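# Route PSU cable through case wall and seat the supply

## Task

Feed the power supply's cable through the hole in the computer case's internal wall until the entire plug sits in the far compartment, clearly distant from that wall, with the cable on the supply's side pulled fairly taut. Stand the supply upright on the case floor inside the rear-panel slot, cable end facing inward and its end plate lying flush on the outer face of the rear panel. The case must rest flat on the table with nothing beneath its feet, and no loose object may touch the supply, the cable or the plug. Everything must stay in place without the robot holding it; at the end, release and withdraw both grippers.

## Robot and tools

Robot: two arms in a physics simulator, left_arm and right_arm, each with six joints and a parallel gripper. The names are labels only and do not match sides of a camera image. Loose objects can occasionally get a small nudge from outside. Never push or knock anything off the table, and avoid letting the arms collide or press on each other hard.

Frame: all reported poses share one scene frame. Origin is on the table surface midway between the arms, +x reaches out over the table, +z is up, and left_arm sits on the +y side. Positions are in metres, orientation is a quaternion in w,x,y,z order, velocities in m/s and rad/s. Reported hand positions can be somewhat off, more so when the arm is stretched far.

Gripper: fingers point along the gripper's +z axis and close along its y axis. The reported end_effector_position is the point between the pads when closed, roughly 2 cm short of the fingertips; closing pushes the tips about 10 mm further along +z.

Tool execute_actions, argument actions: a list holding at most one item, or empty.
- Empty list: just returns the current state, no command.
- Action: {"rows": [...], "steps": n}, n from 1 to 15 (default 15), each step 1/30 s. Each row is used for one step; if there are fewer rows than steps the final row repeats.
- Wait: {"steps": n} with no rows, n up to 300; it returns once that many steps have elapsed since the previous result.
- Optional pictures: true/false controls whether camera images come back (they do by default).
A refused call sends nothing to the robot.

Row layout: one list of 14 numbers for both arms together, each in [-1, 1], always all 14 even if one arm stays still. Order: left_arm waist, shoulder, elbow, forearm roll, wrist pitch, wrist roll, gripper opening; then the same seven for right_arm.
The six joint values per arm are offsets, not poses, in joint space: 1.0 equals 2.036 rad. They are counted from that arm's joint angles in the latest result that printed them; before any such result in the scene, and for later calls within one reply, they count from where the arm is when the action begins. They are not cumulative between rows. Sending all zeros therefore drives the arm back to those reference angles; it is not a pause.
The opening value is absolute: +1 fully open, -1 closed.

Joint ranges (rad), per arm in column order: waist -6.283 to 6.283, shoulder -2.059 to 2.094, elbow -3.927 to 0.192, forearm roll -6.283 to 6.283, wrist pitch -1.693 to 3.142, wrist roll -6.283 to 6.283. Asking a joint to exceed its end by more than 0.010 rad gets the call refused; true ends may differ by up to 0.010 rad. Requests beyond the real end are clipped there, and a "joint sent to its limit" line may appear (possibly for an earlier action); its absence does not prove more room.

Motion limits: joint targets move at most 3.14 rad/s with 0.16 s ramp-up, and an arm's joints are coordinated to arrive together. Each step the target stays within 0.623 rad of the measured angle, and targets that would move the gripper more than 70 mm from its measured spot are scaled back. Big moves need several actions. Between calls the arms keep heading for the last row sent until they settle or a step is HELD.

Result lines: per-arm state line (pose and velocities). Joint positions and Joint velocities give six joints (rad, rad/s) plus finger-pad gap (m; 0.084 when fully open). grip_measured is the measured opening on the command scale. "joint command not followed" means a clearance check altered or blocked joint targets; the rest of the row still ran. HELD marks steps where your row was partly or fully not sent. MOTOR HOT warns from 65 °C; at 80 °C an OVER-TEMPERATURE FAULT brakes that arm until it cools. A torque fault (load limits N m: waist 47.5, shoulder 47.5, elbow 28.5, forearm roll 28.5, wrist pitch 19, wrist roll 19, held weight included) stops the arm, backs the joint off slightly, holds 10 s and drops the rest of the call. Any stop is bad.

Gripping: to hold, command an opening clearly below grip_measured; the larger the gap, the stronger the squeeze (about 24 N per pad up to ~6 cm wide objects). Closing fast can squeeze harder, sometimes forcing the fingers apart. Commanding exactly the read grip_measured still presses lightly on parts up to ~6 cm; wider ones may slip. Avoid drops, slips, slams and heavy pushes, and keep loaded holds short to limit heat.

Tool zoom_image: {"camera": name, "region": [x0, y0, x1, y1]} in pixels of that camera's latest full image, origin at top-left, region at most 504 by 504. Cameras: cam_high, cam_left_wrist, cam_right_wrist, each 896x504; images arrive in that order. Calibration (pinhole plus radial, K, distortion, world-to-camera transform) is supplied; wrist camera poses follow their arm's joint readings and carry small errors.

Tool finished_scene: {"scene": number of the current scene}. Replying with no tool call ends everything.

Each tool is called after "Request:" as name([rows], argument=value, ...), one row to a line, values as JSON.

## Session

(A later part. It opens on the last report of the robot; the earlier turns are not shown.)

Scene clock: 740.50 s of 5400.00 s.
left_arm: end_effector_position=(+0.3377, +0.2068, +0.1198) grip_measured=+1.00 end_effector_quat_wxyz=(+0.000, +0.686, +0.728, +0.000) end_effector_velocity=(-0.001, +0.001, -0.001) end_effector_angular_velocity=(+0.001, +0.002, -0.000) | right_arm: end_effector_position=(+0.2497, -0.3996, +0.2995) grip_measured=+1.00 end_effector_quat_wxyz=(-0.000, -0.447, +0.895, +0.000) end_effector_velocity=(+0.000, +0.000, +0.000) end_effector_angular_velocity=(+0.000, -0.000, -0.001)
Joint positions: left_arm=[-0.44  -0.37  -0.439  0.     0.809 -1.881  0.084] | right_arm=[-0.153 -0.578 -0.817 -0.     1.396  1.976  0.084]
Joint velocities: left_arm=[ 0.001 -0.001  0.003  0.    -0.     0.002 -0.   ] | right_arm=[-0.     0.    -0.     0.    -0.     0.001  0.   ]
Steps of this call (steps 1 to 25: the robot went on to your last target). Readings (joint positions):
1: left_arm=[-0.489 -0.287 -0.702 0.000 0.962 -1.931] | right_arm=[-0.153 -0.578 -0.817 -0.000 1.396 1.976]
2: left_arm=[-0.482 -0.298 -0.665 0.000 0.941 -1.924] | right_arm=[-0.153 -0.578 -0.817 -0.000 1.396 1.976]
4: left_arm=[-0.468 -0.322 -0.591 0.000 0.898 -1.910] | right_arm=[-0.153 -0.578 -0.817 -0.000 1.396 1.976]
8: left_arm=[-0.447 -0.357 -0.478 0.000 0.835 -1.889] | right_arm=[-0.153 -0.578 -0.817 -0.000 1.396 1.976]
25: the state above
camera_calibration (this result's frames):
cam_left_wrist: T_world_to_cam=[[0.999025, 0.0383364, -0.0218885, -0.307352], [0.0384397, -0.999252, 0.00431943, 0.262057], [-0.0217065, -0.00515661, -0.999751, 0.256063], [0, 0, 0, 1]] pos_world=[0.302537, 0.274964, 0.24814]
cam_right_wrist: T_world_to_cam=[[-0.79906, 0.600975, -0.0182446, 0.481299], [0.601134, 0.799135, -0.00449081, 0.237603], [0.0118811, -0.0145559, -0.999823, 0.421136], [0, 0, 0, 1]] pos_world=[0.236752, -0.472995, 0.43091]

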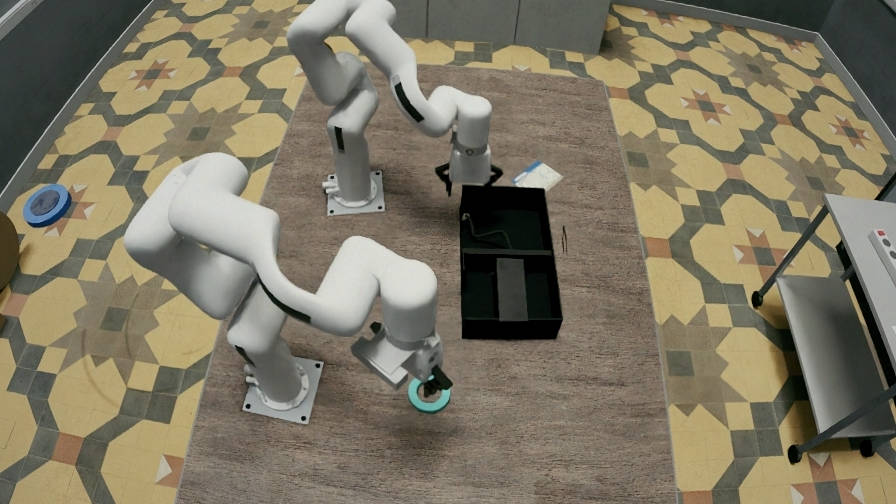

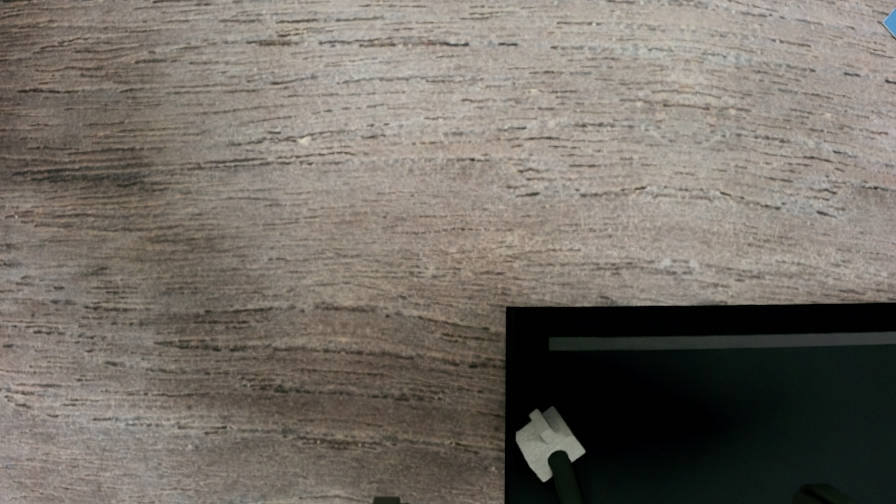

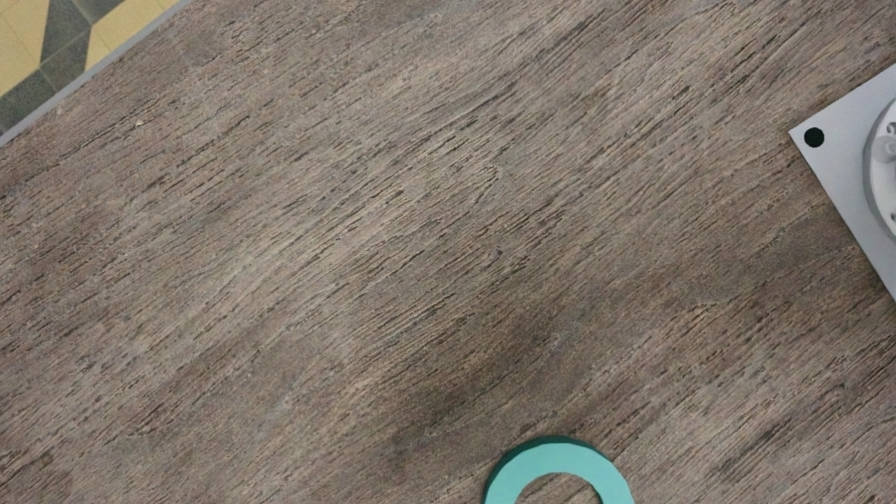

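Request:
execute_actions([
  {"rows": [[0,0.1166,0.0345,0,-0.151,0,1, 0,0,0,0,0,0,1]], "steps": 15},
], pictures=false)

Request:
execute_actions([
  {"steps": 12},
], pictures=false)

Request:
execute_actions([
  {"rows": [[0,0,0,0,0,0,0.6, 0,0,0,0,0,0,1],[0,0,0,0,0,0,0.4, 0,0,0,0,0,0,1],[0,0,0,0,0,0,0.2, 0,0,0,0,0,0,1],[0,0,0,0,0,0,0.0, 0,0,0,0,0,0,1],[0,0,0,0,0,0,-0.2, 0,0,0,0,0,0,1],[0,0,0,0,0,0,-0.35, 0,0,0,0,0,0,1],[0,0,0,0,0,0,-0.5, 0,0,0,0,0,0,1],[0,0,0,0,0,0,-0.6, 0,0,0,0,0,0,1],[0,0,0,0,0,0,-0.7, 0,0,0,0,0,0,1],[0,0,0,0,0,0,-0.8, 0,0,0,0,0,0,1],[0,0,0,0,0,0,-0.9, 0,0,0,0,0,0,1]], "steps": 15},
], pictures=false)

Request:
execute_actions([
  {"steps": 10},
], pictures=false)

Scene clock: 746.20 s of 5400.00 s.
left_arm: end_effector_position=(+0.3379, +0.2067, +0.0437) grip_measured=+1.00 end_effector_quat_wxyz=(+0.000, +0.686, +0.728, +0.000) end_effector_velocity=(+0.005, -0.001, -0.012) end_effector_angular_velocity=(-0.006, -0.025, -0.001) | right_arm: end_effector_position=(+0.2497, -0.3996, +0.2995) grip_measured=+1.00 end_effector_quat_wxyz=(-0.000, -0.447, +0.895, +0.000) end_effector_velocity=(-0.000, -0.000, -0.000) end_effector_angular_velocity=(-0.001, +0.000, +0.002)
Joint positions: left_arm=[-0.439 -0.139 -0.371  0.     0.509 -1.881  0.084] | right_arm=[-0.153 -0.578 -0.817 -0.     1.396  1.976  0.084]
Joint velocities: left_arm=[ 0.     0.048  0.01  -0.    -0.083  0.001  0.   ] | right_arm=[ 0.     0.     0.    -0.001 -0.    -0.001 -0.   ]
Steps of this call (steps 1 to 15: the robot went on to your last target; steps 16 to 90: nothing new was sent; then 2.20 s passed at rest; steps 91 to 105: all 15 steps of this action). Readings (joint positions):
91: left_arm=[-0.439 -0.370 -0.438 0.000 0.808 -1.881] | right_arm=[-0.153 -0.578 -0.817 -0.000 1.396 1.976]
92: left_arm=[-0.439 -0.368 -0.438 0.000 0.804 -1.881] | right_arm=[-0.153 -0.578 -0.817 -0.000 1.396 1.976]
94: left_arm=[-0.439 -0.338 -0.431 0.000 0.760 -1.881] | right_arm=[-0.153 -0.578 -0.817 -0.000 1.396 1.976]
98: left_arm=[-0.440 -0.201 -0.387 0.000 0.594 -1.881] | right_arm=[-0.153 -0.578 -0.817 -0.000 1.396 1.976]
105: the state above

Scene clock: 746.60 s of 5400.00 s.
left_arm: end_effector_position=(+0.3374, +0.2068, +0.0417) grip_measured=+1.00 end_effector_quat_wxyz=(+0.000, +0.686, +0.728, +0.000) end_effector_velocity=(-0.001, +0.000, -0.001) end_effector_angular_velocity=(+0.001, +0.002, +0.000) | right_arm: end_effector_position=(+0.2497, -0.3996, +0.2995) grip_measured=+1.00 end_effector_quat_wxyz=(-0.000, -0.447, +0.895, +0.000) end_effector_velocity=(-0.000, -0.000, -0.000) end_effector_angular_velocity=(-0.000, +0.001, +0.001)
Joint positions: left_arm=[-0.439 -0.133 -0.369  0.     0.501 -1.881  0.084] | right_arm=[-0.153 -0.578 -0.817 -0.     1.396  1.976  0.084]
Joint velocities: left_arm=[-0.     0.003  0.001  0.    -0.001 -0.001 -0.   ] | right_arm=[-0.     0.001 -0.    -0.001  0.    -0.     0.   ]
Steps of this call (steps 1 to 12: the robot went on to your last target). Readings (joint positions):
1: left_arm=[-0.439 -0.138 -0.371 0.000 0.507 -1.881] | right_arm=[-0.153 -0.578 -0.817 -0.000 1.396 1.976]
2: left_arm=[-0.439 -0.137 -0.370 0.000 0.505 -1.881] | right_arm=[-0.153 -0.578 -0.817 -0.000 1.396 1.976]
4: left_arm=[-0.439 -0.135 -0.370 0.000 0.503 -1.881] | right_arm=[-0.153 -0.578 -0.817 -0.000 1.396 1.976]
8: left_arm=[-0.439 -0.134 -0.369 0.000 0.502 -1.881] | right_arm=[-0.153 -0.578 -0.817 -0.000 1.396 1.976]
12: the state above

Scene clock: 747.10 s of 5400.00 s.
left_arm: end_effector_position=(+0.3377, +0.2068, +0.0419) grip_measured=-0.66 end_effector_quat_wxyz=(+0.001, +0.686, +0.728, +0.000) end_effector_velocity=(-0.000, -0.000, -0.000) end_effector_angular_velocity=(+0.000, +0.001, +0.000) | right_arm: end_effector_position=(+0.2497, -0.3996, +0.2995) grip_measured=+1.00 end_effector_quat_wxyz=(-0.000, -0.447, +0.895, +0.000) end_effector_velocity=(+0.000, -0.000, +0.001) end_effector_angular_velocity=(+0.000, -0.001, -0.001)
Joint positions: left_arm=[-0.439 -0.133 -0.369  0.     0.501 -1.881  0.015] | right_arm=[-0.153 -0.578 -0.817 -0.     1.396  1.976  0.084]
Joint velocities: left_arm=[-0.001  0.     0.    -0.     0.001 -0.001 -0.   ] | right_arm=[-0.     0.    -0.001  0.     0.     0.001 -0.   ]
Steps of this call (steps 1 to 15: all 15 steps of this action). Readings (joint positions):
1: left_arm=[-0.439 -0.133 -0.369 0.000 0.501 -1.881] | right_arm=[-0.153 -0.578 -0.817 -0.000 1.396 1.976]
2: left_arm=[-0.439 -0.133 -0.369 0.000 0.501 -1.881] | right_arm=[-0.153 -0.578 -0.817 -0.000 1.396 1.976]
4: left_arm=[-0.439 -0.133 -0.369 0.000 0.501 -1.881] | right_arm=[-0.153 -0.578 -0.817 -0.000 1.396 1.976]
8: left_arm=[-0.439 -0.133 -0.369 0.000 0.501 -1.881] | right_arm=[-0.153 -0.578 -0.817 -0.000 1.396 1.976]
15: the state above

Scene clock: 747.43 s of 5400.00 s.
left_arm: end_effector_position=(+0.3375, +0.2068, +0.0418) grip_measured=-0.66 end_effector_quat_wxyz=(+0.000, +0.686, +0.728, +0.000) end_effector_velocity=(-0.001, +0.000, -0.000) end_effector_angular_velocity=(+0.000, +0.002, -0.001) | right_arm: end_effector_position=(+0.2497, -0.3996, +0.2995) grip_measured=+1.00 end_effector_quat_wxyz=(-0.000, -0.447, +0.895, +0.000) end_effector_velocity=(-0.000, -0.000, -0.000) end_effector_angular_velocity=(+0.000, +0.000, +0.002)
Joint positions: left_arm=[-0.439 -0.133 -0.369  0.     0.501 -1.881  0.015] | right_arm=[-0.153 -0.578 -0.817 -0.     1.396  1.976  0.084]
Joint velocities: left_arm=[ 0.     0.     0.001 -0.     0.     0.001  0.   ] | right_arm=[-0.    -0.     0.    -0.     0.    -0.002 -0.   ]
Steps of this call (steps 1 to 10: the robot went on to your last target). Readings (joint positions):
1: left_arm=[-0.439 -0.133 -0.369 0.000 0.501 -1.881] | right_arm=[-0.153 -0.578 -0.817 -0.000 1.396 1.976]
2: left_arm=[-0.439 -0.133 -0.369 0.000 0.501 -1.881] | right_arm=[-0.153 -0.578 -0.817 -0.000 1.396 1.976]
4: left_arm=[-0.439 -0.133 -0.369 0.000 0.501 -1.881] | right_arm=[-0.153 -0.578 -0.817 -0.000 1.396 1.976]
8: left_arm=[-0.439 -0.133 -0.369 0.000 0.501 -1.881] | right_arm=[-0.153 -0.578 -0.817 -0.000 1.396 1.976]
10: the state above

Request:
execute_actions([
  {"rows": [[0.0312,0.1609,-0.2168,0,0.0565,0.0317,-0.9, 0,0,0,0,0,0,1]], "steps": 15},
], pictures=false)

Request:
execute_actions([
  {"steps": 20},
], pictures=false)

Request:
execute_actions([
  {"rows": [[0,0.011,0.002,0,-0.013,0,-0.9, 0,0,0,0,0,0,1]], "steps": 12},
], pictures=false)

Request:
execute_actions([
  {"rows": [[0,0,0,0,0,0,-0.5, 0,0,0,0,0,0,1],[0,0,0,0,0,0,-0.3, 0,0,0,0,0,0,1],[0,0,0,0,0,0,0, 0,0,0,0,0,0,1],[0,0,0,0,0,0,0.3, 0,0,0,0,0,0,1]], "steps": 15},
], pictures=false)

Scene clock: 755.40 s of 5400.00 s.
left_arm: end_effector_position=(+0.4533, +0.2044, +0.0496) grip_measured=-0.74 end_effector_quat_wxyz=(-0.000, +0.686, +0.728, -0.000) end_effector_velocity=(+0.061, +0.004, -0.007) end_effector_angular_velocity=(+0.005, +0.024, -0.005) | right_arm: end_effector_position=(+0.2497, -0.3996, +0.2995) grip_measured=+1.00 end_effector_quat_wxyz=(-0.000, -0.447, +0.895, +0.000) end_effector_velocity=(-0.000, +0.000, -0.000) end_effector_angular_velocity=(+0.001, +0.001, +0.001)
Joint positions: left_arm=[-0.379  0.176 -0.785  0.     0.609 -1.82   0.011] | right_arm=[-0.153 -0.578 -0.817 -0.     1.396  1.976  0.084]
Joint velocities: left_arm=[ 0.036  0.193 -0.248  0.     0.079  0.04  -0.   ] | right_arm=[ 0.     0.     0.     0.     0.001 -0.001 -0.   ]
Steps of this call (steps 1 to 15: the robot went on to your last target; steps 16 to 90: nothing new was sent; then 4.47 s passed at rest; steps 91 to 105: all 15 steps of this action). Readings (joint positions):
91: left_arm=[-0.439 -0.133 -0.369 0.000 0.502 -1.881] | right_arm=[-0.153 -0.578 -0.817 -0.000 1.396 1.976]
92: left_arm=[-0.439 -0.130 -0.372 0.000 0.503 -1.880] | right_arm=[-0.153 -0.578 -0.817 -0.000 1.396 1.976]
94: left_arm=[-0.433 -0.101 -0.411 0.000 0.515 -1.874] | right_arm=[-0.153 -0.578 -0.817 -0.000 1.396 1.976]
98: left_arm=[-0.409 0.026 -0.584 0.000 0.558 -1.850] | right_arm=[-0.153 -0.578 -0.817 -0.000 1.396 1.976]
105: the state above

Scene clock: 756.07 s of 5400.00 s.
left_arm: end_effector_position=(+0.4601, +0.2046, +0.0496) grip_measured=-0.74 end_effector_quat_wxyz=(-0.000, +0.686, +0.728, +0.000) end_effector_velocity=(+0.000, -0.000, -0.000) end_effector_angular_velocity=(-0.000, -0.000, -0.001) | right_arm: end_effector_position=(+0.2497, -0.3996, +0.2995) grip_measured=+1.00 end_effector_quat_wxyz=(-0.000, -0.447, +0.895, +0.000) end_effector_velocity=(+0.000, +0.000, +0.000) end_effector_angular_velocity=(+0.000, -0.001, +0.000)
Joint positions: left_arm=[-0.376  0.194 -0.81   0.     0.616 -1.817  0.011] | right_arm=[-0.153 -0.578 -0.817 -0.     1.396  1.976  0.084]
Joint velocities: left_arm=[-0.     0.001 -0.001 -0.    -0.     0.001 -0.   ] | right_arm=[ 0.    -0.    -0.001  0.    -0.    -0.    -0.   ]
Steps of this call (steps 1 to 20: the robot went on to your last target). Readings (joint positions):
1: left_arm=[-0.378 0.181 -0.791 0.000 0.611 -1.819] | right_arm=[-0.153 -0.578 -0.817 -0.000 1.396 1.976]
2: left_arm=[-0.378 0.185 -0.796 0.000 0.613 -1.818] | right_arm=[-0.153 -0.578 -0.817 -0.000 1.396 1.976]
4: left_arm=[-0.377 0.189 -0.802 0.000 0.615 -1.818] | right_arm=[-0.153 -0.578 -0.817 -0.000 1.396 1.976]
8: left_arm=[-0.376 0.192 -0.808 0.000 0.616 -1.817] | right_arm=[-0.153 -0.578 -0.817 -0.000 1.396 1.976]
20: the state above

Scene clock: 756.47 s of 5400.00 s.
left_arm: end_effector_position=(+0.4611, +0.2043, +0.0419) grip_measured=-0.74 end_effector_quat_wxyz=(+0.001, +0.686, +0.728, +0.001) end_effector_velocity=(+0.000, -0.000, -0.003) end_effector_angular_velocity=(-0.000, -0.001, +0.001) | right_arm: end_effector_position=(+0.2497, -0.3996, +0.2995) grip_measured=+1.00 end_effector_quat_wxyz=(-0.000, -0.447, +0.895, +0.000) end_effector_velocity=(-0.000, -0.000, -0.000) end_effector_angular_velocity=(-0.001, +0.001, +0.000)
Joint positions: left_arm=[-0.376  0.214 -0.808  0.     0.59  -1.817  0.012] | right_arm=[-0.153 -0.578 -0.817 -0.     1.396  1.976  0.084]
Joint velocities: left_arm=[-0.     0.006  0.002 -0.    -0.01  -0.001  0.001] | right_arm=[ 0.     0.001  0.    -0.001  0.     0.    -0.   ]
Steps of this call (steps 1 to 12: all 12 steps of this action). Readings (joint positions):
1: left_arm=[-0.376 0.194 -0.810 0.000 0.616 -1.817] | right_arm=[-0.153 -0.578 -0.817 -0.000 1.396 1.976]
2: left_arm=[-0.376 0.196 -0.810 0.000 0.613 -1.817] | right_arm=[-0.153 -0.578 -0.817 -0.000 1.396 1.976]
4: left_arm=[-0.376 0.205 -0.809 0.000 0.603 -1.817] | right_arm=[-0.153 -0.578 -0.817 -0.000 1.396 1.976]
8: left_arm=[-0.376 0.213 -0.808 0.000 0.593 -1.817] | right_arm=[-0.153 -0.578 -0.817 -0.000 1.396 1.976]
12: the state above

Scene clock: 756.97 s of 5400.00 s.
left_arm: end_effector_position=(+0.4609, +0.2044, +0.0417) grip_measured=+0.29 end_effector_quat_wxyz=(+0.001, +0.686, +0.728, +0.001) end_effector_velocity=(+0.001, -0.000, +0.001) end_effector_angular_velocity=(-0.001, -0.003, -0.000) | right_arm: end_effector_position=(+0.2497, -0.3996, +0.2995) grip_measured=+1.00 end_effector_quat_wxyz=(-0.000, -0.447, +0.895, +0.000) end_effector_velocity=(-0.000, -0.000, +0.000) end_effector_angular_velocity=(-0.000, +0.000, +0.000)
Joint positions: left_arm=[-0.376  0.214 -0.808  0.     0.59  -1.817  0.056] | right_arm=[-0.153 -0.578 -0.817 -0.     1.396  1.976  0.084]
Joint velocities: left_arm=[-0.    -0.002 -0.001 -0.    -0.     0.     0.   ] | right_arm=[-0.    -0.    -0.    -0.     0.001 -0.     0.   ]
Steps of this call (steps 1 to 15: all 15 steps of this action). Readings (joint positions):
1: left_arm=[-0.376 0.214 -0.808 0.000 0.590 -1.817] | right_arm=[-0.153 -0.578 -0.817 -0.000 1.396 1.976]
2: left_arm=[-0.376 0.214 -0.808 0.000 0.590 -1.817] | right_arm=[-0.153 -0.578 -0.817 -0.000 1.396 1.976]
4: left_arm=[-0.376 0.216 -0.806 0.000 0.591 -1.817] | right_arm=[-0.153 -0.578 -0.817 -0.000 1.396 1.976]
8: left_arm=[-0.376 0.216 -0.806 0.000 0.591 -1.817] | right_arm=[-0.153 -0.578 -0.817 -0.000 1.396 1.976]
15: the state above

Request:
execute_actions([
  {"rows": [[0,-0.0925,-0.0314,0,0.1258,0,0.3, 0,0,0,0,0,0,1]], "steps": 15},
], pictures=false)

Request:
execute_actions([
  {"rows": [[-0.1154,-0.055,-0.189,0,0.243,-0.1154,1, 0,0,0,0,0,0,1]], "steps": 15},
], pictures=false)

Request:
execute_actions([
  {"steps": 25},
])

Scene clock: 761.27 s of 5400.00 s.
left_arm: end_effector_position=(+0.4597, +0.2046, +0.1264) grip_measured=+0.29 end_effector_quat_wxyz=(-0.001, +0.686, +0.728, -0.001) end_effector_velocity=(-0.009, +0.002, +0.013) end_effector_angular_velocity=(+0.005, +0.027, -0.000) | right_arm: end_effector_position=(+0.2497, -0.3996, +0.2995) grip_measured=+1.00 end_effector_quat_wxyz=(-0.000, -0.447, +0.895, +0.000) end_effector_velocity=(+0.000, -0.000, +0.001) end_effector_angular_velocity=(-0.001, -0.002, -0.000)
Joint positions: left_arm=[-0.376  0.031 -0.869  0.     0.84  -1.817  0.056] | right_arm=[-0.153 -0.578 -0.817 -0.     1.396  1.976  0.084]
Joint velocities: left_arm=[ 0.    -0.033 -0.009  0.     0.069  0.001 -0.   ] | right_arm=[ 0.    -0.    -0.002 -0.    -0.     0.    -0.   ]
Steps of this call (steps 1 to 15: the robot went on to your last target; steps 16 to 90: nothing new was sent; then 0.80 s passed at rest; steps 91 to 105: all 15 steps of this action). Readings (joint positions):
91: left_arm=[-0.376 0.214 -0.808 0.000 0.591 -1.817] | right_arm=[-0.153 -0.578 -0.817 -0.000 1.396 1.976]
92: left_arm=[-0.376 0.212 -0.808 0.000 0.595 -1.817] | right_arm=[-0.153 -0.578 -0.817 -0.000 1.396 1.976]
94: left_arm=[-0.376 0.185 -0.815 0.000 0.638 -1.817] | right_arm=[-0.153 -0.578 -0.817 -0.000 1.396 1.976]
98: left_arm=[-0.376 0.078 -0.857 0.000 0.770 -1.817] | right_arm=[-0.153 -0.578 -0.817 -0.000 1.396 1.976]
105: the state above

Scene clock: 761.77 s of 5400.00 s.
left_arm: end_effector_position=(+0.4546, +0.1214, +0.2571) grip_measured=+1.00 end_effector_quat_wxyz=(-0.000, +0.686, +0.728, +0.000) end_effector_velocity=(-0.083, -0.174, +0.312) end_effector_angular_velocity=(-0.003, -0.007, -0.002) | right_arm: end_effector_position=(+0.2497, -0.3996, +0.2995) grip_measured=+1.00 end_effector_quat_wxyz=(-0.000, -0.447, +0.895, +0.000) end_effector_velocity=(+0.000, -0.000, +0.000) end_effector_angular_velocity=(+0.000, -0.000, +0.001)
Joint positions: left_arm=[-0.556 -0.055 -1.164  0.     1.219 -1.996  0.084] | right_arm=[-0.153 -0.578 -0.817 -0.     1.396  1.976  0.084]
Joint velocities: left_arm=[-0.416 -0.197 -0.677 -0.     0.866 -0.414  0.   ] | right_arm=[-0.     0.    -0.     0.     0.    -0.001  0.   ]
Steps of this call (steps 1 to 15: all 15 steps of this action). Readings (joint positions):
1: left_arm=[-0.376 0.030 -0.869 0.000 0.842 -1.817] | right_arm=[-0.153 -0.578 -0.817 -0.000 1.396 1.976]
2: left_arm=[-0.378 0.029 -0.872 0.000 0.848 -1.819] | right_arm=[-0.153 -0.578 -0.817 -0.000 1.396 1.976]
4: left_arm=[-0.396 0.022 -0.900 0.000 0.891 -1.838] | right_arm=[-0.153 -0.578 -0.817 -0.000 1.396 1.976]
8: left_arm=[-0.457 -0.009 -1.003 0.000 1.012 -1.897] | right_arm=[-0.153 -0.578 -0.817 -0.000 1.396 1.976]
15: the state above

Scene clock: 762.60 s of 5400.00 s.
left_arm: end_effector_position=(+0.4407, +0.0999, +0.2984) grip_measured=+1.00 end_effector_quat_wxyz=(-0.000, +0.686, +0.728, +0.000) end_effector_velocity=(-0.000, -0.000, +0.001) end_effector_angular_velocity=(-0.000, -0.001, +0.000) | right_arm: end_effector_position=(+0.2497, -0.3996, +0.2995) grip_measured=+1.00 end_effector_quat_wxyz=(-0.000, -0.447, +0.895, +0.000) end_effector_velocity=(-0.000, -0.000, +0.000) end_effector_angular_velocity=(-0.000, -0.000, +0.000)
Joint positions: left_arm=[-0.611 -0.081 -1.253  0.     1.335 -2.051  0.084] | right_arm=[-0.153 -0.578 -0.817 -0.     1.396  1.976  0.084]
Joint velocities: left_arm=[-0.001 -0.001 -0.001  0.     0.    -0.001 -0.   ] | right_arm=[ 0. -0.  0. -0.  0. -0.  0.]
Steps of this call (steps 1 to 25: the robot went on to your last target). Readings (joint positions):
1: left_arm=[-0.570 -0.061 -1.186 0.000 1.247 -2.010] | right_arm=[-0.153 -0.578 -0.817 -0.000 1.396 1.976]
2: left_arm=[-0.582 -0.067 -1.205 0.000 1.271 -2.021] | right_arm=[-0.153 -0.578 -0.817 -0.000 1.396 1.976]
4: left_arm=[-0.597 -0.076 -1.232 0.000 1.302 -2.036] | right_arm=[-0.153 -0.578 -0.817 -0.000 1.396 1.976]
8: left_arm=[-0.607 -0.079 -1.246 0.000 1.327 -2.048] | right_arm=[-0.153 -0.578 -0.817 -0.000 1.396 1.976]
25: the state above
camera_calibration (this result's frames):
cam_left_wrist: T_world_to_cam=[[0.999039, 0.0374317, -0.0228097, -0.401967], [0.0375296, -0.999288, 0.00387777, 0.151094], [-0.0226484, -0.00473009, -0.999732, 0.436604], [0, 0, 0, 1]] pos_world=[0.405798, 0.168098, 0.426733]
cam_right_wrist: T_world_to_cam=[[-0.79906, 0.600975, -0.018245, 0.481299], [0.601134, 0.799136, -0.00449093, 0.237603], [0.0118813, -0.0145562, -0.999823, 0.421136], [0, 0, 0, 1]] pos_world=[0.236752, -0.472995, 0.43091]

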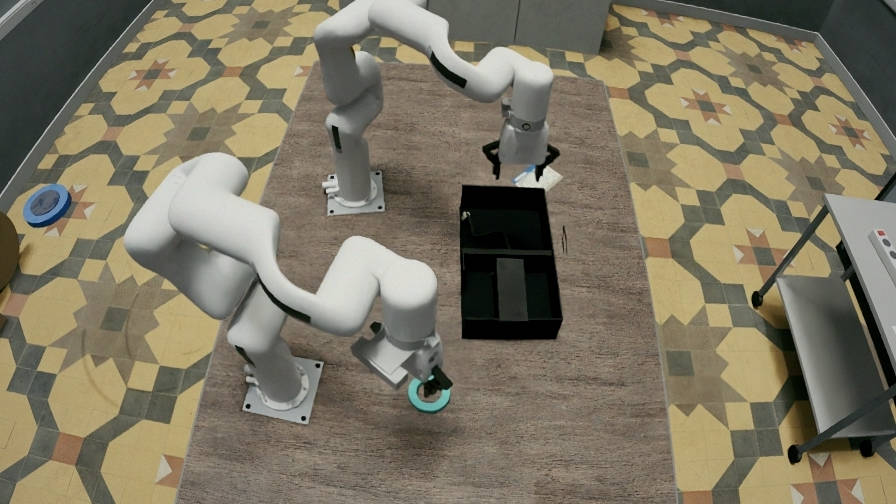

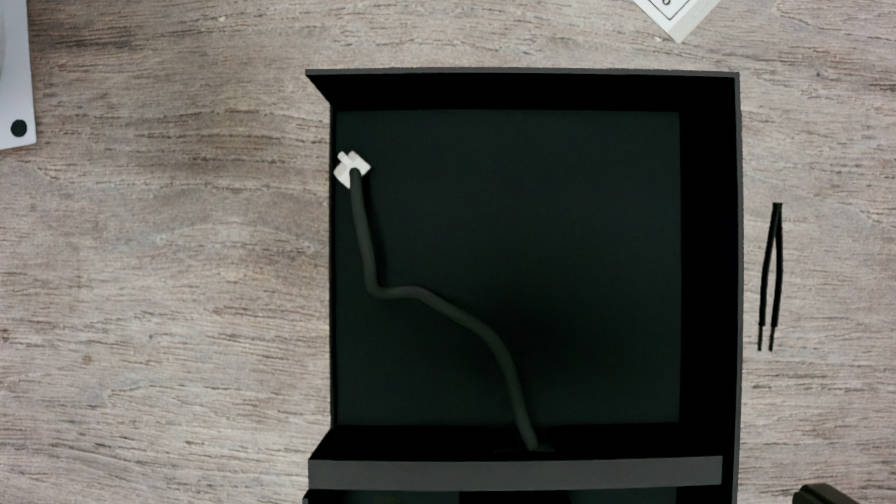

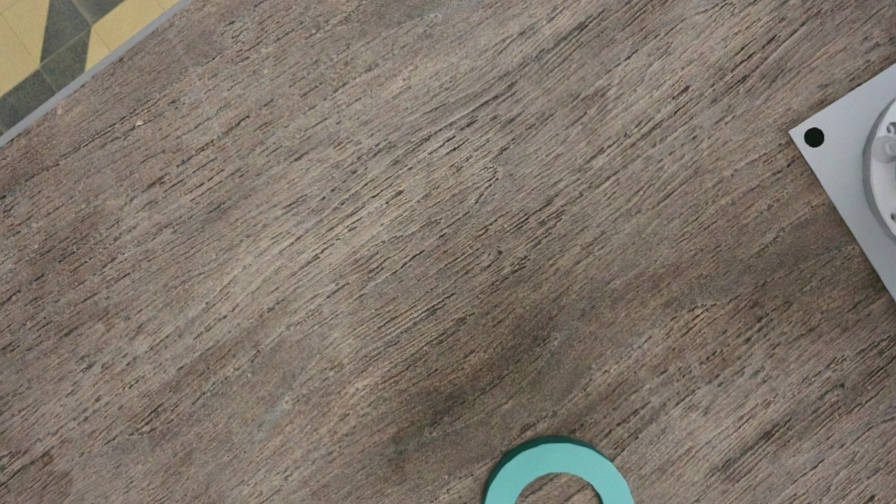

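Request:
zoom_image(camera="cam_left_wrist", region=[290, 90, 450, 250])

Region (290, 90, 450, 250) of cam_left_wrist's 896x504 image, scaled by 3.150, with more detail than that image has.

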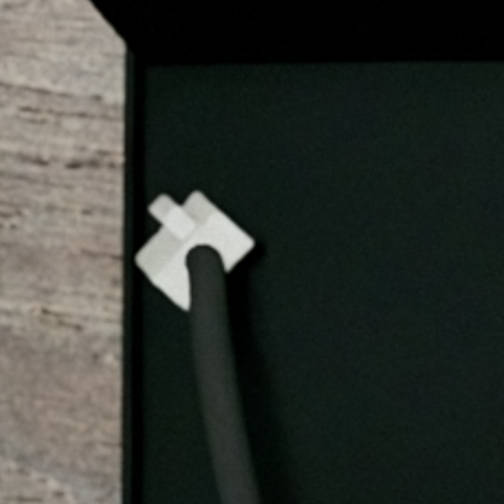

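Request:
execute_actions([
  {"rows": [[0.5057,-0.3583,0.2851,0,0.0678,0,1, 0,0,0,0,0,0,1]], "steps": 15},
], pictures=false)

Request:
execute_actions([
  {"steps": 35},
])

Request:
zoom_image(camera="cam_high", region=[430, 170, 610, 350])

Scene clock: 768.90 s of 5400.00 s.
left_arm: end_effector_position=(+0.3889, +0.2534, +0.3126) grip_measured=+1.00 end_effector_quat_wxyz=(-0.003, +0.557, +0.830, -0.001) end_effector_velocity=(-0.152, +0.338, +0.016) end_effector_angular_velocity=(-0.003, -0.028, +0.879) | right_arm: end_effector_position=(+0.2497, -0.3996, +0.2995) grip_measured=+1.00 end_effector_quat_wxyz=(-0.000, -0.447, +0.895, +0.000) end_effector_velocity=(-0.000, +0.000, -0.000) end_effector_angular_velocity=(-0.000, +0.000, +0.001)
Joint positions: left_arm=[-0.282 -0.388 -1.     0.     1.395 -2.051  0.084] | right_arm=[-0.153 -0.578 -0.817 -0.     1.396  1.976  0.084]
Joint velocities: left_arm=[ 0.879 -0.659  0.51  -0.     0.121 -0.    -0.   ] | right_arm=[-0.    -0.     0.001 -0.    -0.    -0.001 -0.   ]
Steps of this call (steps 1 to 15: the robot went on to your last target; steps 16 to 90: nothing new was sent; then 2.80 s passed at rest; steps 91 to 105: all 15 steps of this action). Readings (joint positions):
91: left_arm=[-0.611 -0.081 -1.253 0.000 1.335 -2.051] | right_arm=[-0.153 -0.578 -0.817 -0.000 1.396 1.976]
92: left_arm=[-0.608 -0.084 -1.250 0.000 1.335 -2.051] | right_arm=[-0.153 -0.578 -0.817 -0.000 1.396 1.976]
94: left_arm=[-0.574 -0.118 -1.215 -0.000 1.343 -2.051] | right_arm=[-0.153 -0.578 -0.817 -0.000 1.396 1.976]
98: left_arm=[-0.471 -0.221 -1.129 0.000 1.364 -2.051] | right_arm=[-0.153 -0.578 -0.817 -0.000 1.396 1.976]
105: the state above

Scene clock: 770.07 s of 5400.00 s.
left_arm: end_effector_position=(+0.2348, +0.4340, +0.2984) grip_measured=+1.00 end_effector_quat_wxyz=(+0.003, +0.239, +0.971, +0.004) end_effector_velocity=(-0.001, +0.001, -0.000) end_effector_angular_velocity=(+0.001, -0.001, +0.005) | right_arm: end_effector_position=(+0.2497, -0.3996, +0.2995) grip_measured=+1.00 end_effector_quat_wxyz=(-0.000, -0.447, +0.895, +0.000) end_effector_velocity=(-0.000, +0.000, -0.000) end_effector_angular_velocity=(+0.000, +0.000, +0.000)
Joint positions: left_arm=[ 0.418 -0.81  -0.673  0.     1.473 -2.051  0.084] | right_arm=[-0.153 -0.578 -0.817 -0.     1.396  1.976  0.084]
Joint velocities: left_arm=[ 0.004 -0.003  0.002  0.     0.    -0.001 -0.   ] | right_arm=[-0.    -0.     0.001  0.    -0.    -0.     0.   ]
Steps of this call (steps 1 to 35: the robot went on to your last target). Readings (joint positions):
1: left_arm=[-0.252 -0.410 -0.983 0.000 1.399 -2.051] | right_arm=[-0.153 -0.578 -0.817 -0.000 1.396 1.976]
2: left_arm=[-0.222 -0.431 -0.967 0.000 1.403 -2.051] | right_arm=[-0.153 -0.578 -0.817 -0.000 1.396 1.976]
4: left_arm=[-0.159 -0.471 -0.936 0.000 1.410 -2.051] | right_arm=[-0.153 -0.578 -0.817 -0.000 1.396 1.976]
8: left_arm=[-0.026 -0.549 -0.875 0.000 1.425 -2.051] | right_arm=[-0.153 -0.578 -0.817 -0.000 1.396 1.976]
35: the state above
camera_calibration (this result's frames):
cam_left_wrist: T_world_to_cam=[[0.483438, 0.875281, -0.0130994, -0.454148], [0.875378, -0.483361, 0.00870931, 0.0705796], [0.00129135, -0.0156773, -0.999876, 0.432733], [0, 0, 0, 1]] pos_world=[0.15721, 0.438406, 0.426115]
cam_right_wrist: T_world_to_cam=[[-0.79906, 0.600975, -0.0182449, 0.481299], [0.601134, 0.799136, -0.004491, 0.237603], [0.0118812, -0.0145562, -0.999823, 0.421136], [0, 0, 0, 1]] pos_world=[0.236752, -0.472995, 0.43091]

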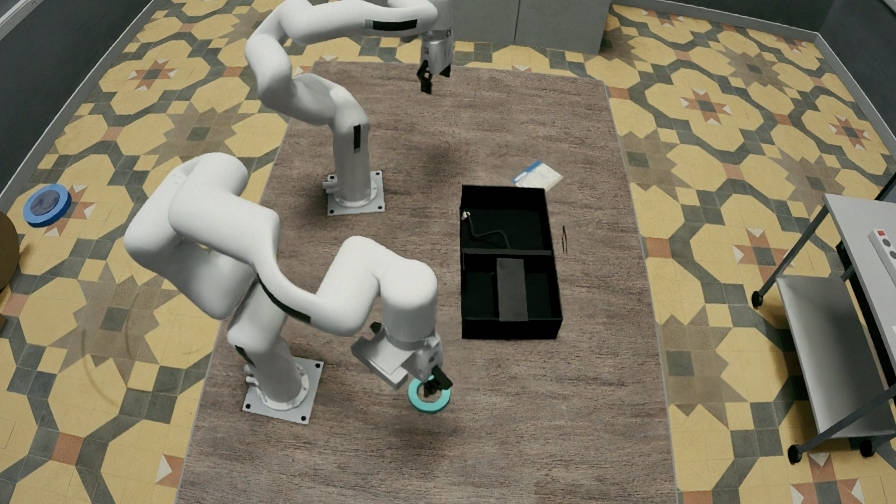

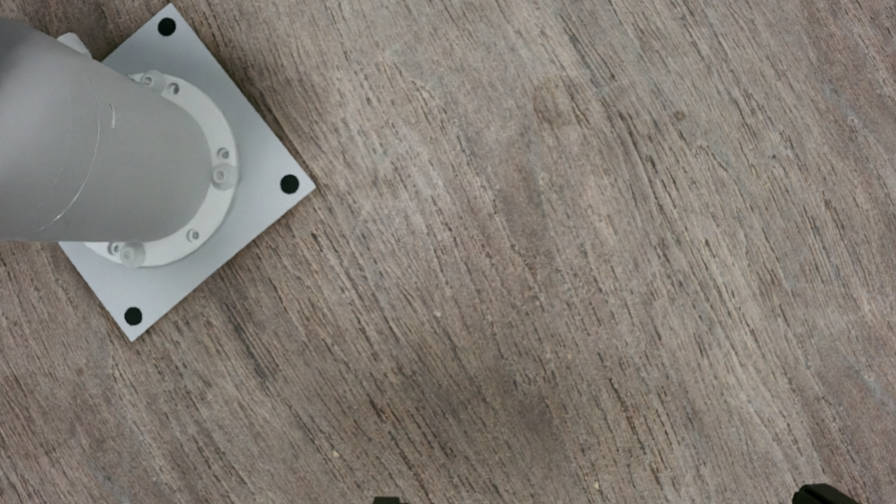

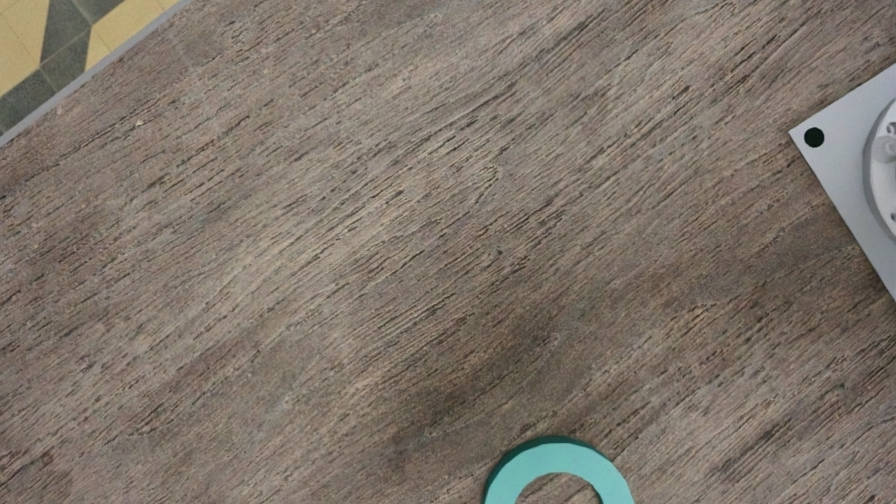

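Region (430, 170, 610, 350) of cam_high's 896x504 image, scaled by 2.800, with more detail than that image has.

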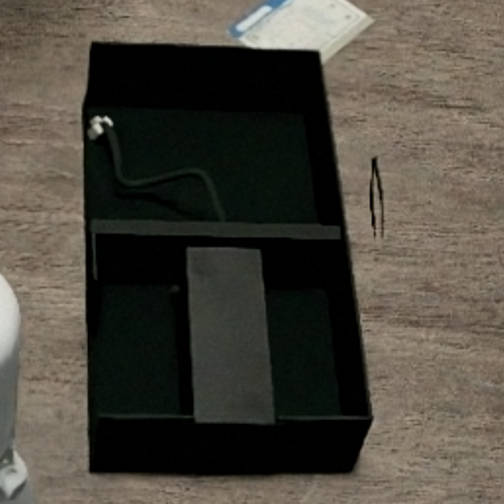

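Request:
execute_actions([
  {"rows": [[0,0,0,0,0,0,1, 0.4062,0.5634,-0.6154,0,0.0511,0.0609,1]], "steps": 15},
], pictures=false)

Request:
execute_actions([
  {"steps": 45},
])

Scene clock: 774.20 s of 5400.00 s.
left_arm: end_effector_position=(+0.2348, +0.4340, +0.2984) grip_measured=+1.00 end_effector_quat_wxyz=(+0.003, +0.239, +0.971, +0.004) end_effector_velocity=(-0.000, -0.000, -0.000) end_effector_angular_velocity=(-0.000, +0.000, -0.001) | right_arm: end_effector_position=(+0.3443, -0.2808, +0.3182) grip_measured=+1.00 end_effector_quat_wxyz=(-0.021, -0.571, +0.820, +0.011) end_effector_velocity=(+0.189, +0.310, +0.004) end_effector_angular_velocity=(-0.014, +0.080, +0.614)
Joint positions: left_arm=[ 0.418 -0.81  -0.673  0.     1.473 -2.051  0.084] | right_arm=[ 0.194 -0.223 -1.173 -0.     1.444  2.034  0.084]
Joint velocities: left_arm=[-0.    -0.     0.001 -0.    -0.     0.001 -0.   ] | right_arm=[ 0.712  0.839 -0.84  -0.001  0.082  0.098  0.   ]
Steps of this call (steps 1 to 15: the robot went on to your last target; steps 16 to 90: nothing new was sent; then 0.63 s passed at rest; steps 91 to 105: all 15 steps of this action). Readings (joint positions):
91: left_arm=[0.418 -0.810 -0.673 0.000 1.473 -2.051] | right_arm=[-0.153 -0.578 -0.818 -0.000 1.396 1.977]
92: left_arm=[0.418 -0.810 -0.673 0.000 1.473 -2.051] | right_arm=[-0.150 -0.574 -0.821 -0.000 1.397 1.977]
94: left_arm=[0.418 -0.810 -0.673 0.000 1.473 -2.051] | right_arm=[-0.112 -0.537 -0.859 -0.001 1.404 1.985]
98: left_arm=[0.418 -0.810 -0.673 0.000 1.473 -2.051] | right_arm=[0.010 -0.414 -0.982 -0.000 1.422 2.007]
105: the state above

Scene clock: 775.70 s of 5400.00 s.
left_arm: end_effector_position=(+0.2348, +0.4340, +0.2984) grip_measured=+1.00 end_effector_quat_wxyz=(+0.003, +0.239, +0.971, +0.004) end_effector_velocity=(-0.000, +0.000, -0.000) end_effector_angular_velocity=(+0.000, -0.000, +0.002) | right_arm: end_effector_position=(+0.4600, +0.0200, +0.2802) grip_measured=+1.00 end_effector_quat_wxyz=(-0.001, +0.727, -0.686, +0.000) end_effector_velocity=(-0.000, +0.001, +0.000) end_effector_angular_velocity=(+0.000, -0.001, +0.002)
Joint positions: left_arm=[ 0.418 -0.81  -0.673  0.     1.473 -2.051  0.084] | right_arm=[ 0.673  0.569 -2.07  -0.     1.5    2.1    0.084]
Joint velocities: left_arm=[ 0.001  0.     0.    -0.    -0.    -0.001  0.   ] | right_arm=[ 0.002  0.002 -0.003 -0.     0.    -0.001  0.   ]
Steps of this call (steps 1 to 45: the robot went on to your last target). Readings (joint positions):
1: left_arm=[0.418 -0.810 -0.673 0.000 1.473 -2.051] | right_arm=[0.218 -0.194 -1.202 -0.000 1.447 2.037]
2: left_arm=[0.418 -0.810 -0.673 0.000 1.473 -2.051] | right_arm=[0.240 -0.166 -1.230 -0.000 1.449 2.040]
4: left_arm=[0.418 -0.810 -0.673 0.000 1.473 -2.051] | right_arm=[0.284 -0.107 -1.289 -0.000 1.454 2.046]
8: left_arm=[0.418 -0.810 -0.673 0.000 1.473 -2.051] | right_arm=[0.361 0.016 -1.412 -0.000 1.463 2.057]
45: the state above
camera_calibration (this result's frames):
cam_left_wrist: T_world_to_cam=[[0.483438, 0.875281, -0.0130993, -0.454148], [0.875378, -0.483361, 0.00870938, 0.0705797], [0.00129147, -0.0156772, -0.999876, 0.432733], [0, 0, 0, 1]] pos_world=[0.15721, 0.438406, 0.426115]
cam_right_wrist: T_world_to_cam=[[-0.998131, -0.0577196, -0.0200635, 0.502116], [-0.0576604, 0.99833, -0.00351621, 0.0746571], [0.020233, -0.00235277, -0.999793, 0.401272], [0, 0, 0, 1]] pos_world=[0.497364, -0.0446064, 0.411526]

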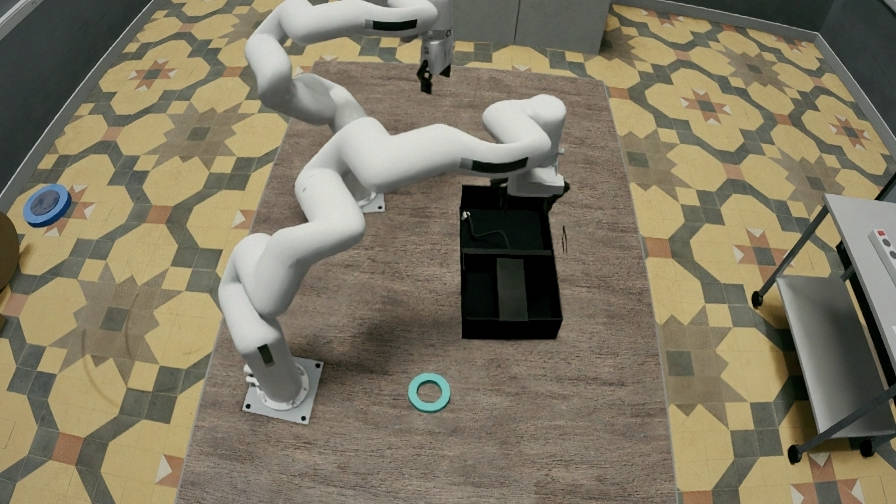

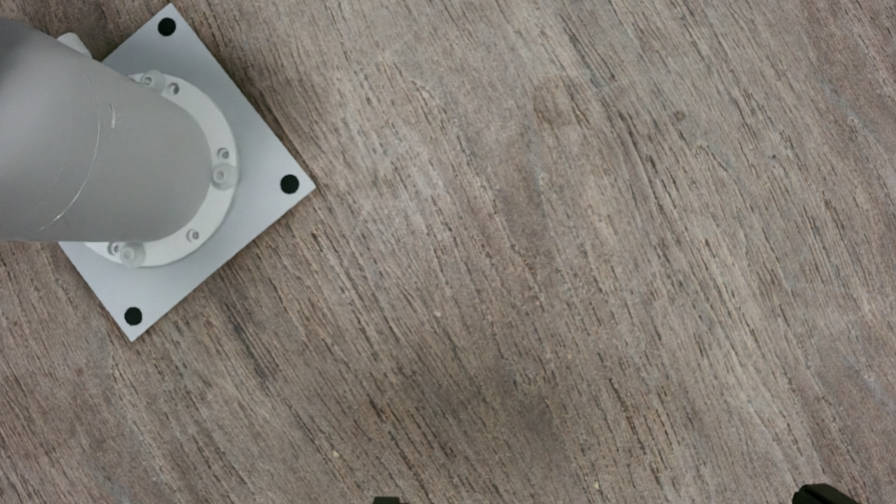

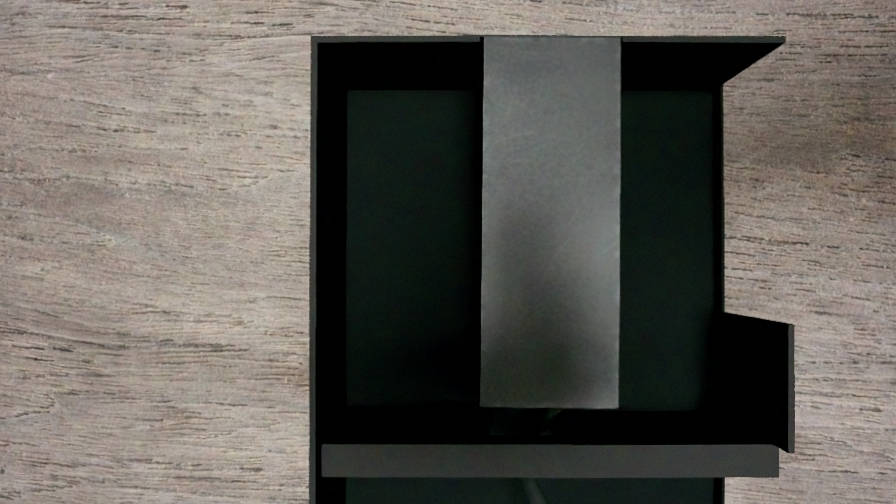

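Request:
execute_actions([
  {"rows": [[0,0,0,0,0,0,1, 0.0933,-0.0734,0.154,0,-0.0802,0.0928,1]], "steps": 15},
], pictures=false)

Request:
execute_actions([
  {"steps": 20},
])

Scene clock: 779.47 s of 5400.00 s.
left_arm: end_effector_position=(+0.2348, +0.4340, +0.2984) grip_measured=+1.00 end_effector_quat_wxyz=(+0.003, +0.239, +0.971, +0.004) end_effector_velocity=(-0.000, +0.000, -0.000) end_effector_angular_velocity=(-0.000, +0.000, +0.001) | right_arm: end_effector_position=(+0.3686, +0.0886, +0.2513) grip_measured=+1.00 end_effector_quat_wxyz=(-0.000, +0.728, -0.685, +0.000) end_effector_velocity=(-0.031, +0.014, -0.011) end_effector_angular_velocity=(+0.007, -0.014, -0.035)
Joint positions: left_arm=[ 0.418 -0.81  -0.673  0.     1.473 -2.051  0.084] | right_arm=[ 0.856  0.426 -1.771 -0.     1.345  2.28   0.084]
Joint velocities: left_arm=[ 0.001  0.     0.     0.     0.    -0.     0.   ] | right_arm=[ 0.055 -0.071  0.139 -0.005 -0.083  0.092  0.   ]
Steps of this call (steps 1 to 15: the robot went on to your last target; steps 16 to 90: nothing new was sent; then 0.27 s passed at rest; steps 91 to 105: all 15 steps of this action). Readings (joint positions):
91: left_arm=[0.418 -0.810 -0.673 0.000 1.473 -2.051] | right_arm=[0.674 0.569 -2.070 -0.000 1.500 2.101]
92: left_arm=[0.418 -0.810 -0.673 0.000 1.473 -2.051] | right_arm=[0.675 0.567 -2.066 -0.000 1.497 2.103]
94: left_arm=[0.418 -0.810 -0.673 0.000 1.473 -2.051] | right_arm=[0.695 0.548 -2.027 -0.001 1.476 2.128]
98: left_arm=[0.418 -0.810 -0.673 0.000 1.473 -2.051] | right_arm=[0.780 0.487 -1.897 0.000 1.410 2.204]
105: the state above

Scene clock: 780.13 s of 5400.00 s.
left_arm: end_effector_position=(+0.2348, +0.4340, +0.2984) grip_measured=+1.00 end_effector_quat_wxyz=(+0.003, +0.239, +0.971, +0.004) end_effector_velocity=(-0.000, -0.000, -0.000) end_effector_angular_velocity=(-0.001, +0.001, -0.002) | right_arm: end_effector_position=(+0.3645, +0.0905, +0.2499) grip_measured=+1.00 end_effector_quat_wxyz=(-0.000, +0.728, -0.686, +0.000) end_effector_velocity=(-0.000, +0.000, +0.000) end_effector_angular_velocity=(+0.001, -0.000, -0.001)
Joint positions: left_arm=[ 0.418 -0.81  -0.673  0.     1.473 -2.051  0.084] | right_arm=[ 0.863  0.419 -1.757 -0.     1.337  2.289  0.084]
Joint velocities: left_arm=[-0.     0.     0.001 -0.    -0.     0.001 -0.   ] | right_arm=[ 0.001 -0.    -0.001  0.     0.     0.001 -0.   ]
Steps of this call (steps 1 to 20: the robot went on to your last target). Readings (joint positions):
1: left_arm=[0.418 -0.810 -0.673 0.000 1.473 -2.051] | right_arm=[0.857 0.424 -1.767 -0.000 1.342 2.283]
2: left_arm=[0.418 -0.810 -0.673 0.000 1.473 -2.051] | right_arm=[0.858 0.423 -1.764 -0.000 1.341 2.285]
4: left_arm=[0.418 -0.810 -0.673 0.000 1.473 -2.051] | right_arm=[0.860 0.421 -1.761 -0.000 1.339 2.287]
8: left_arm=[0.418 -0.810 -0.673 0.000 1.473 -2.051] | right_arm=[0.862 0.420 -1.758 -0.000 1.337 2.289]
20: the state above
camera_calibration (this result's frames):
cam_left_wrist: T_world_to_cam=[[0.483438, 0.875281, -0.0130993, -0.454148], [0.875378, -0.483361, 0.00870928, 0.0705796], [0.00129139, -0.0156772, -0.999876, 0.432733], [0, 0, 0, 1]] pos_world=[0.157209, 0.438406, 0.426116]
cam_right_wrist: T_world_to_cam=[[-0.99809, -0.0586725, -0.0193228, 0.410139], [-0.0586101, 0.998274, -0.00377713, -0.00100039], [0.0195111, -0.0026374, -0.999806, 0.373372], [0, 0, 0, 1]] pos_world=[0.402012, 0.0260473, 0.381221]

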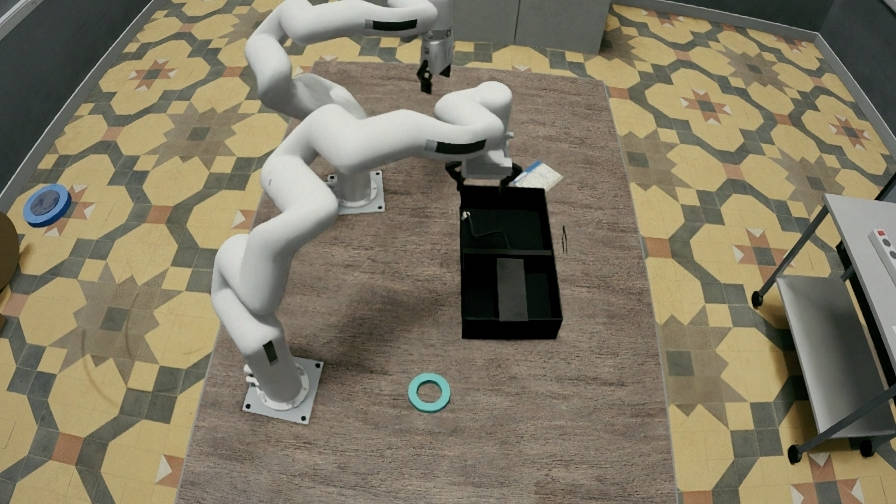

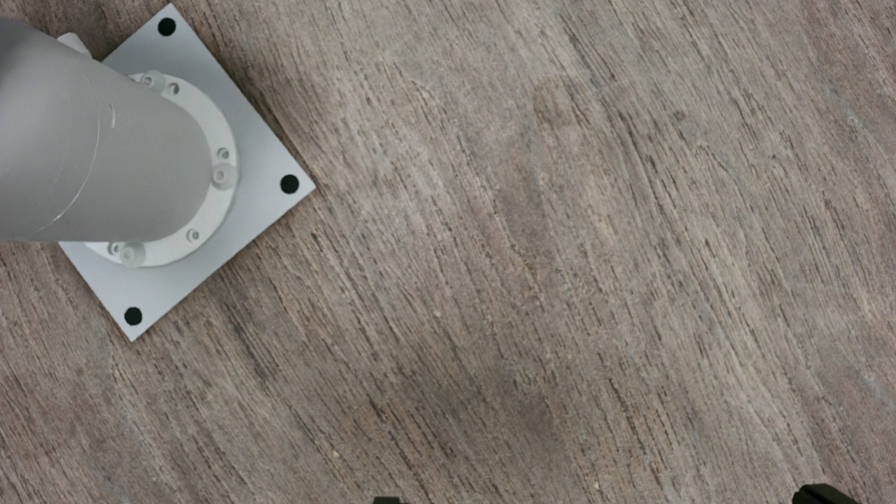

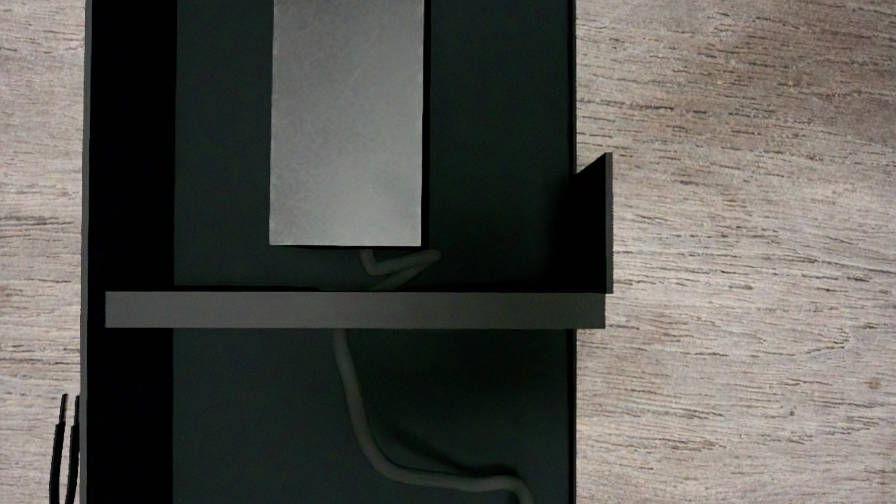

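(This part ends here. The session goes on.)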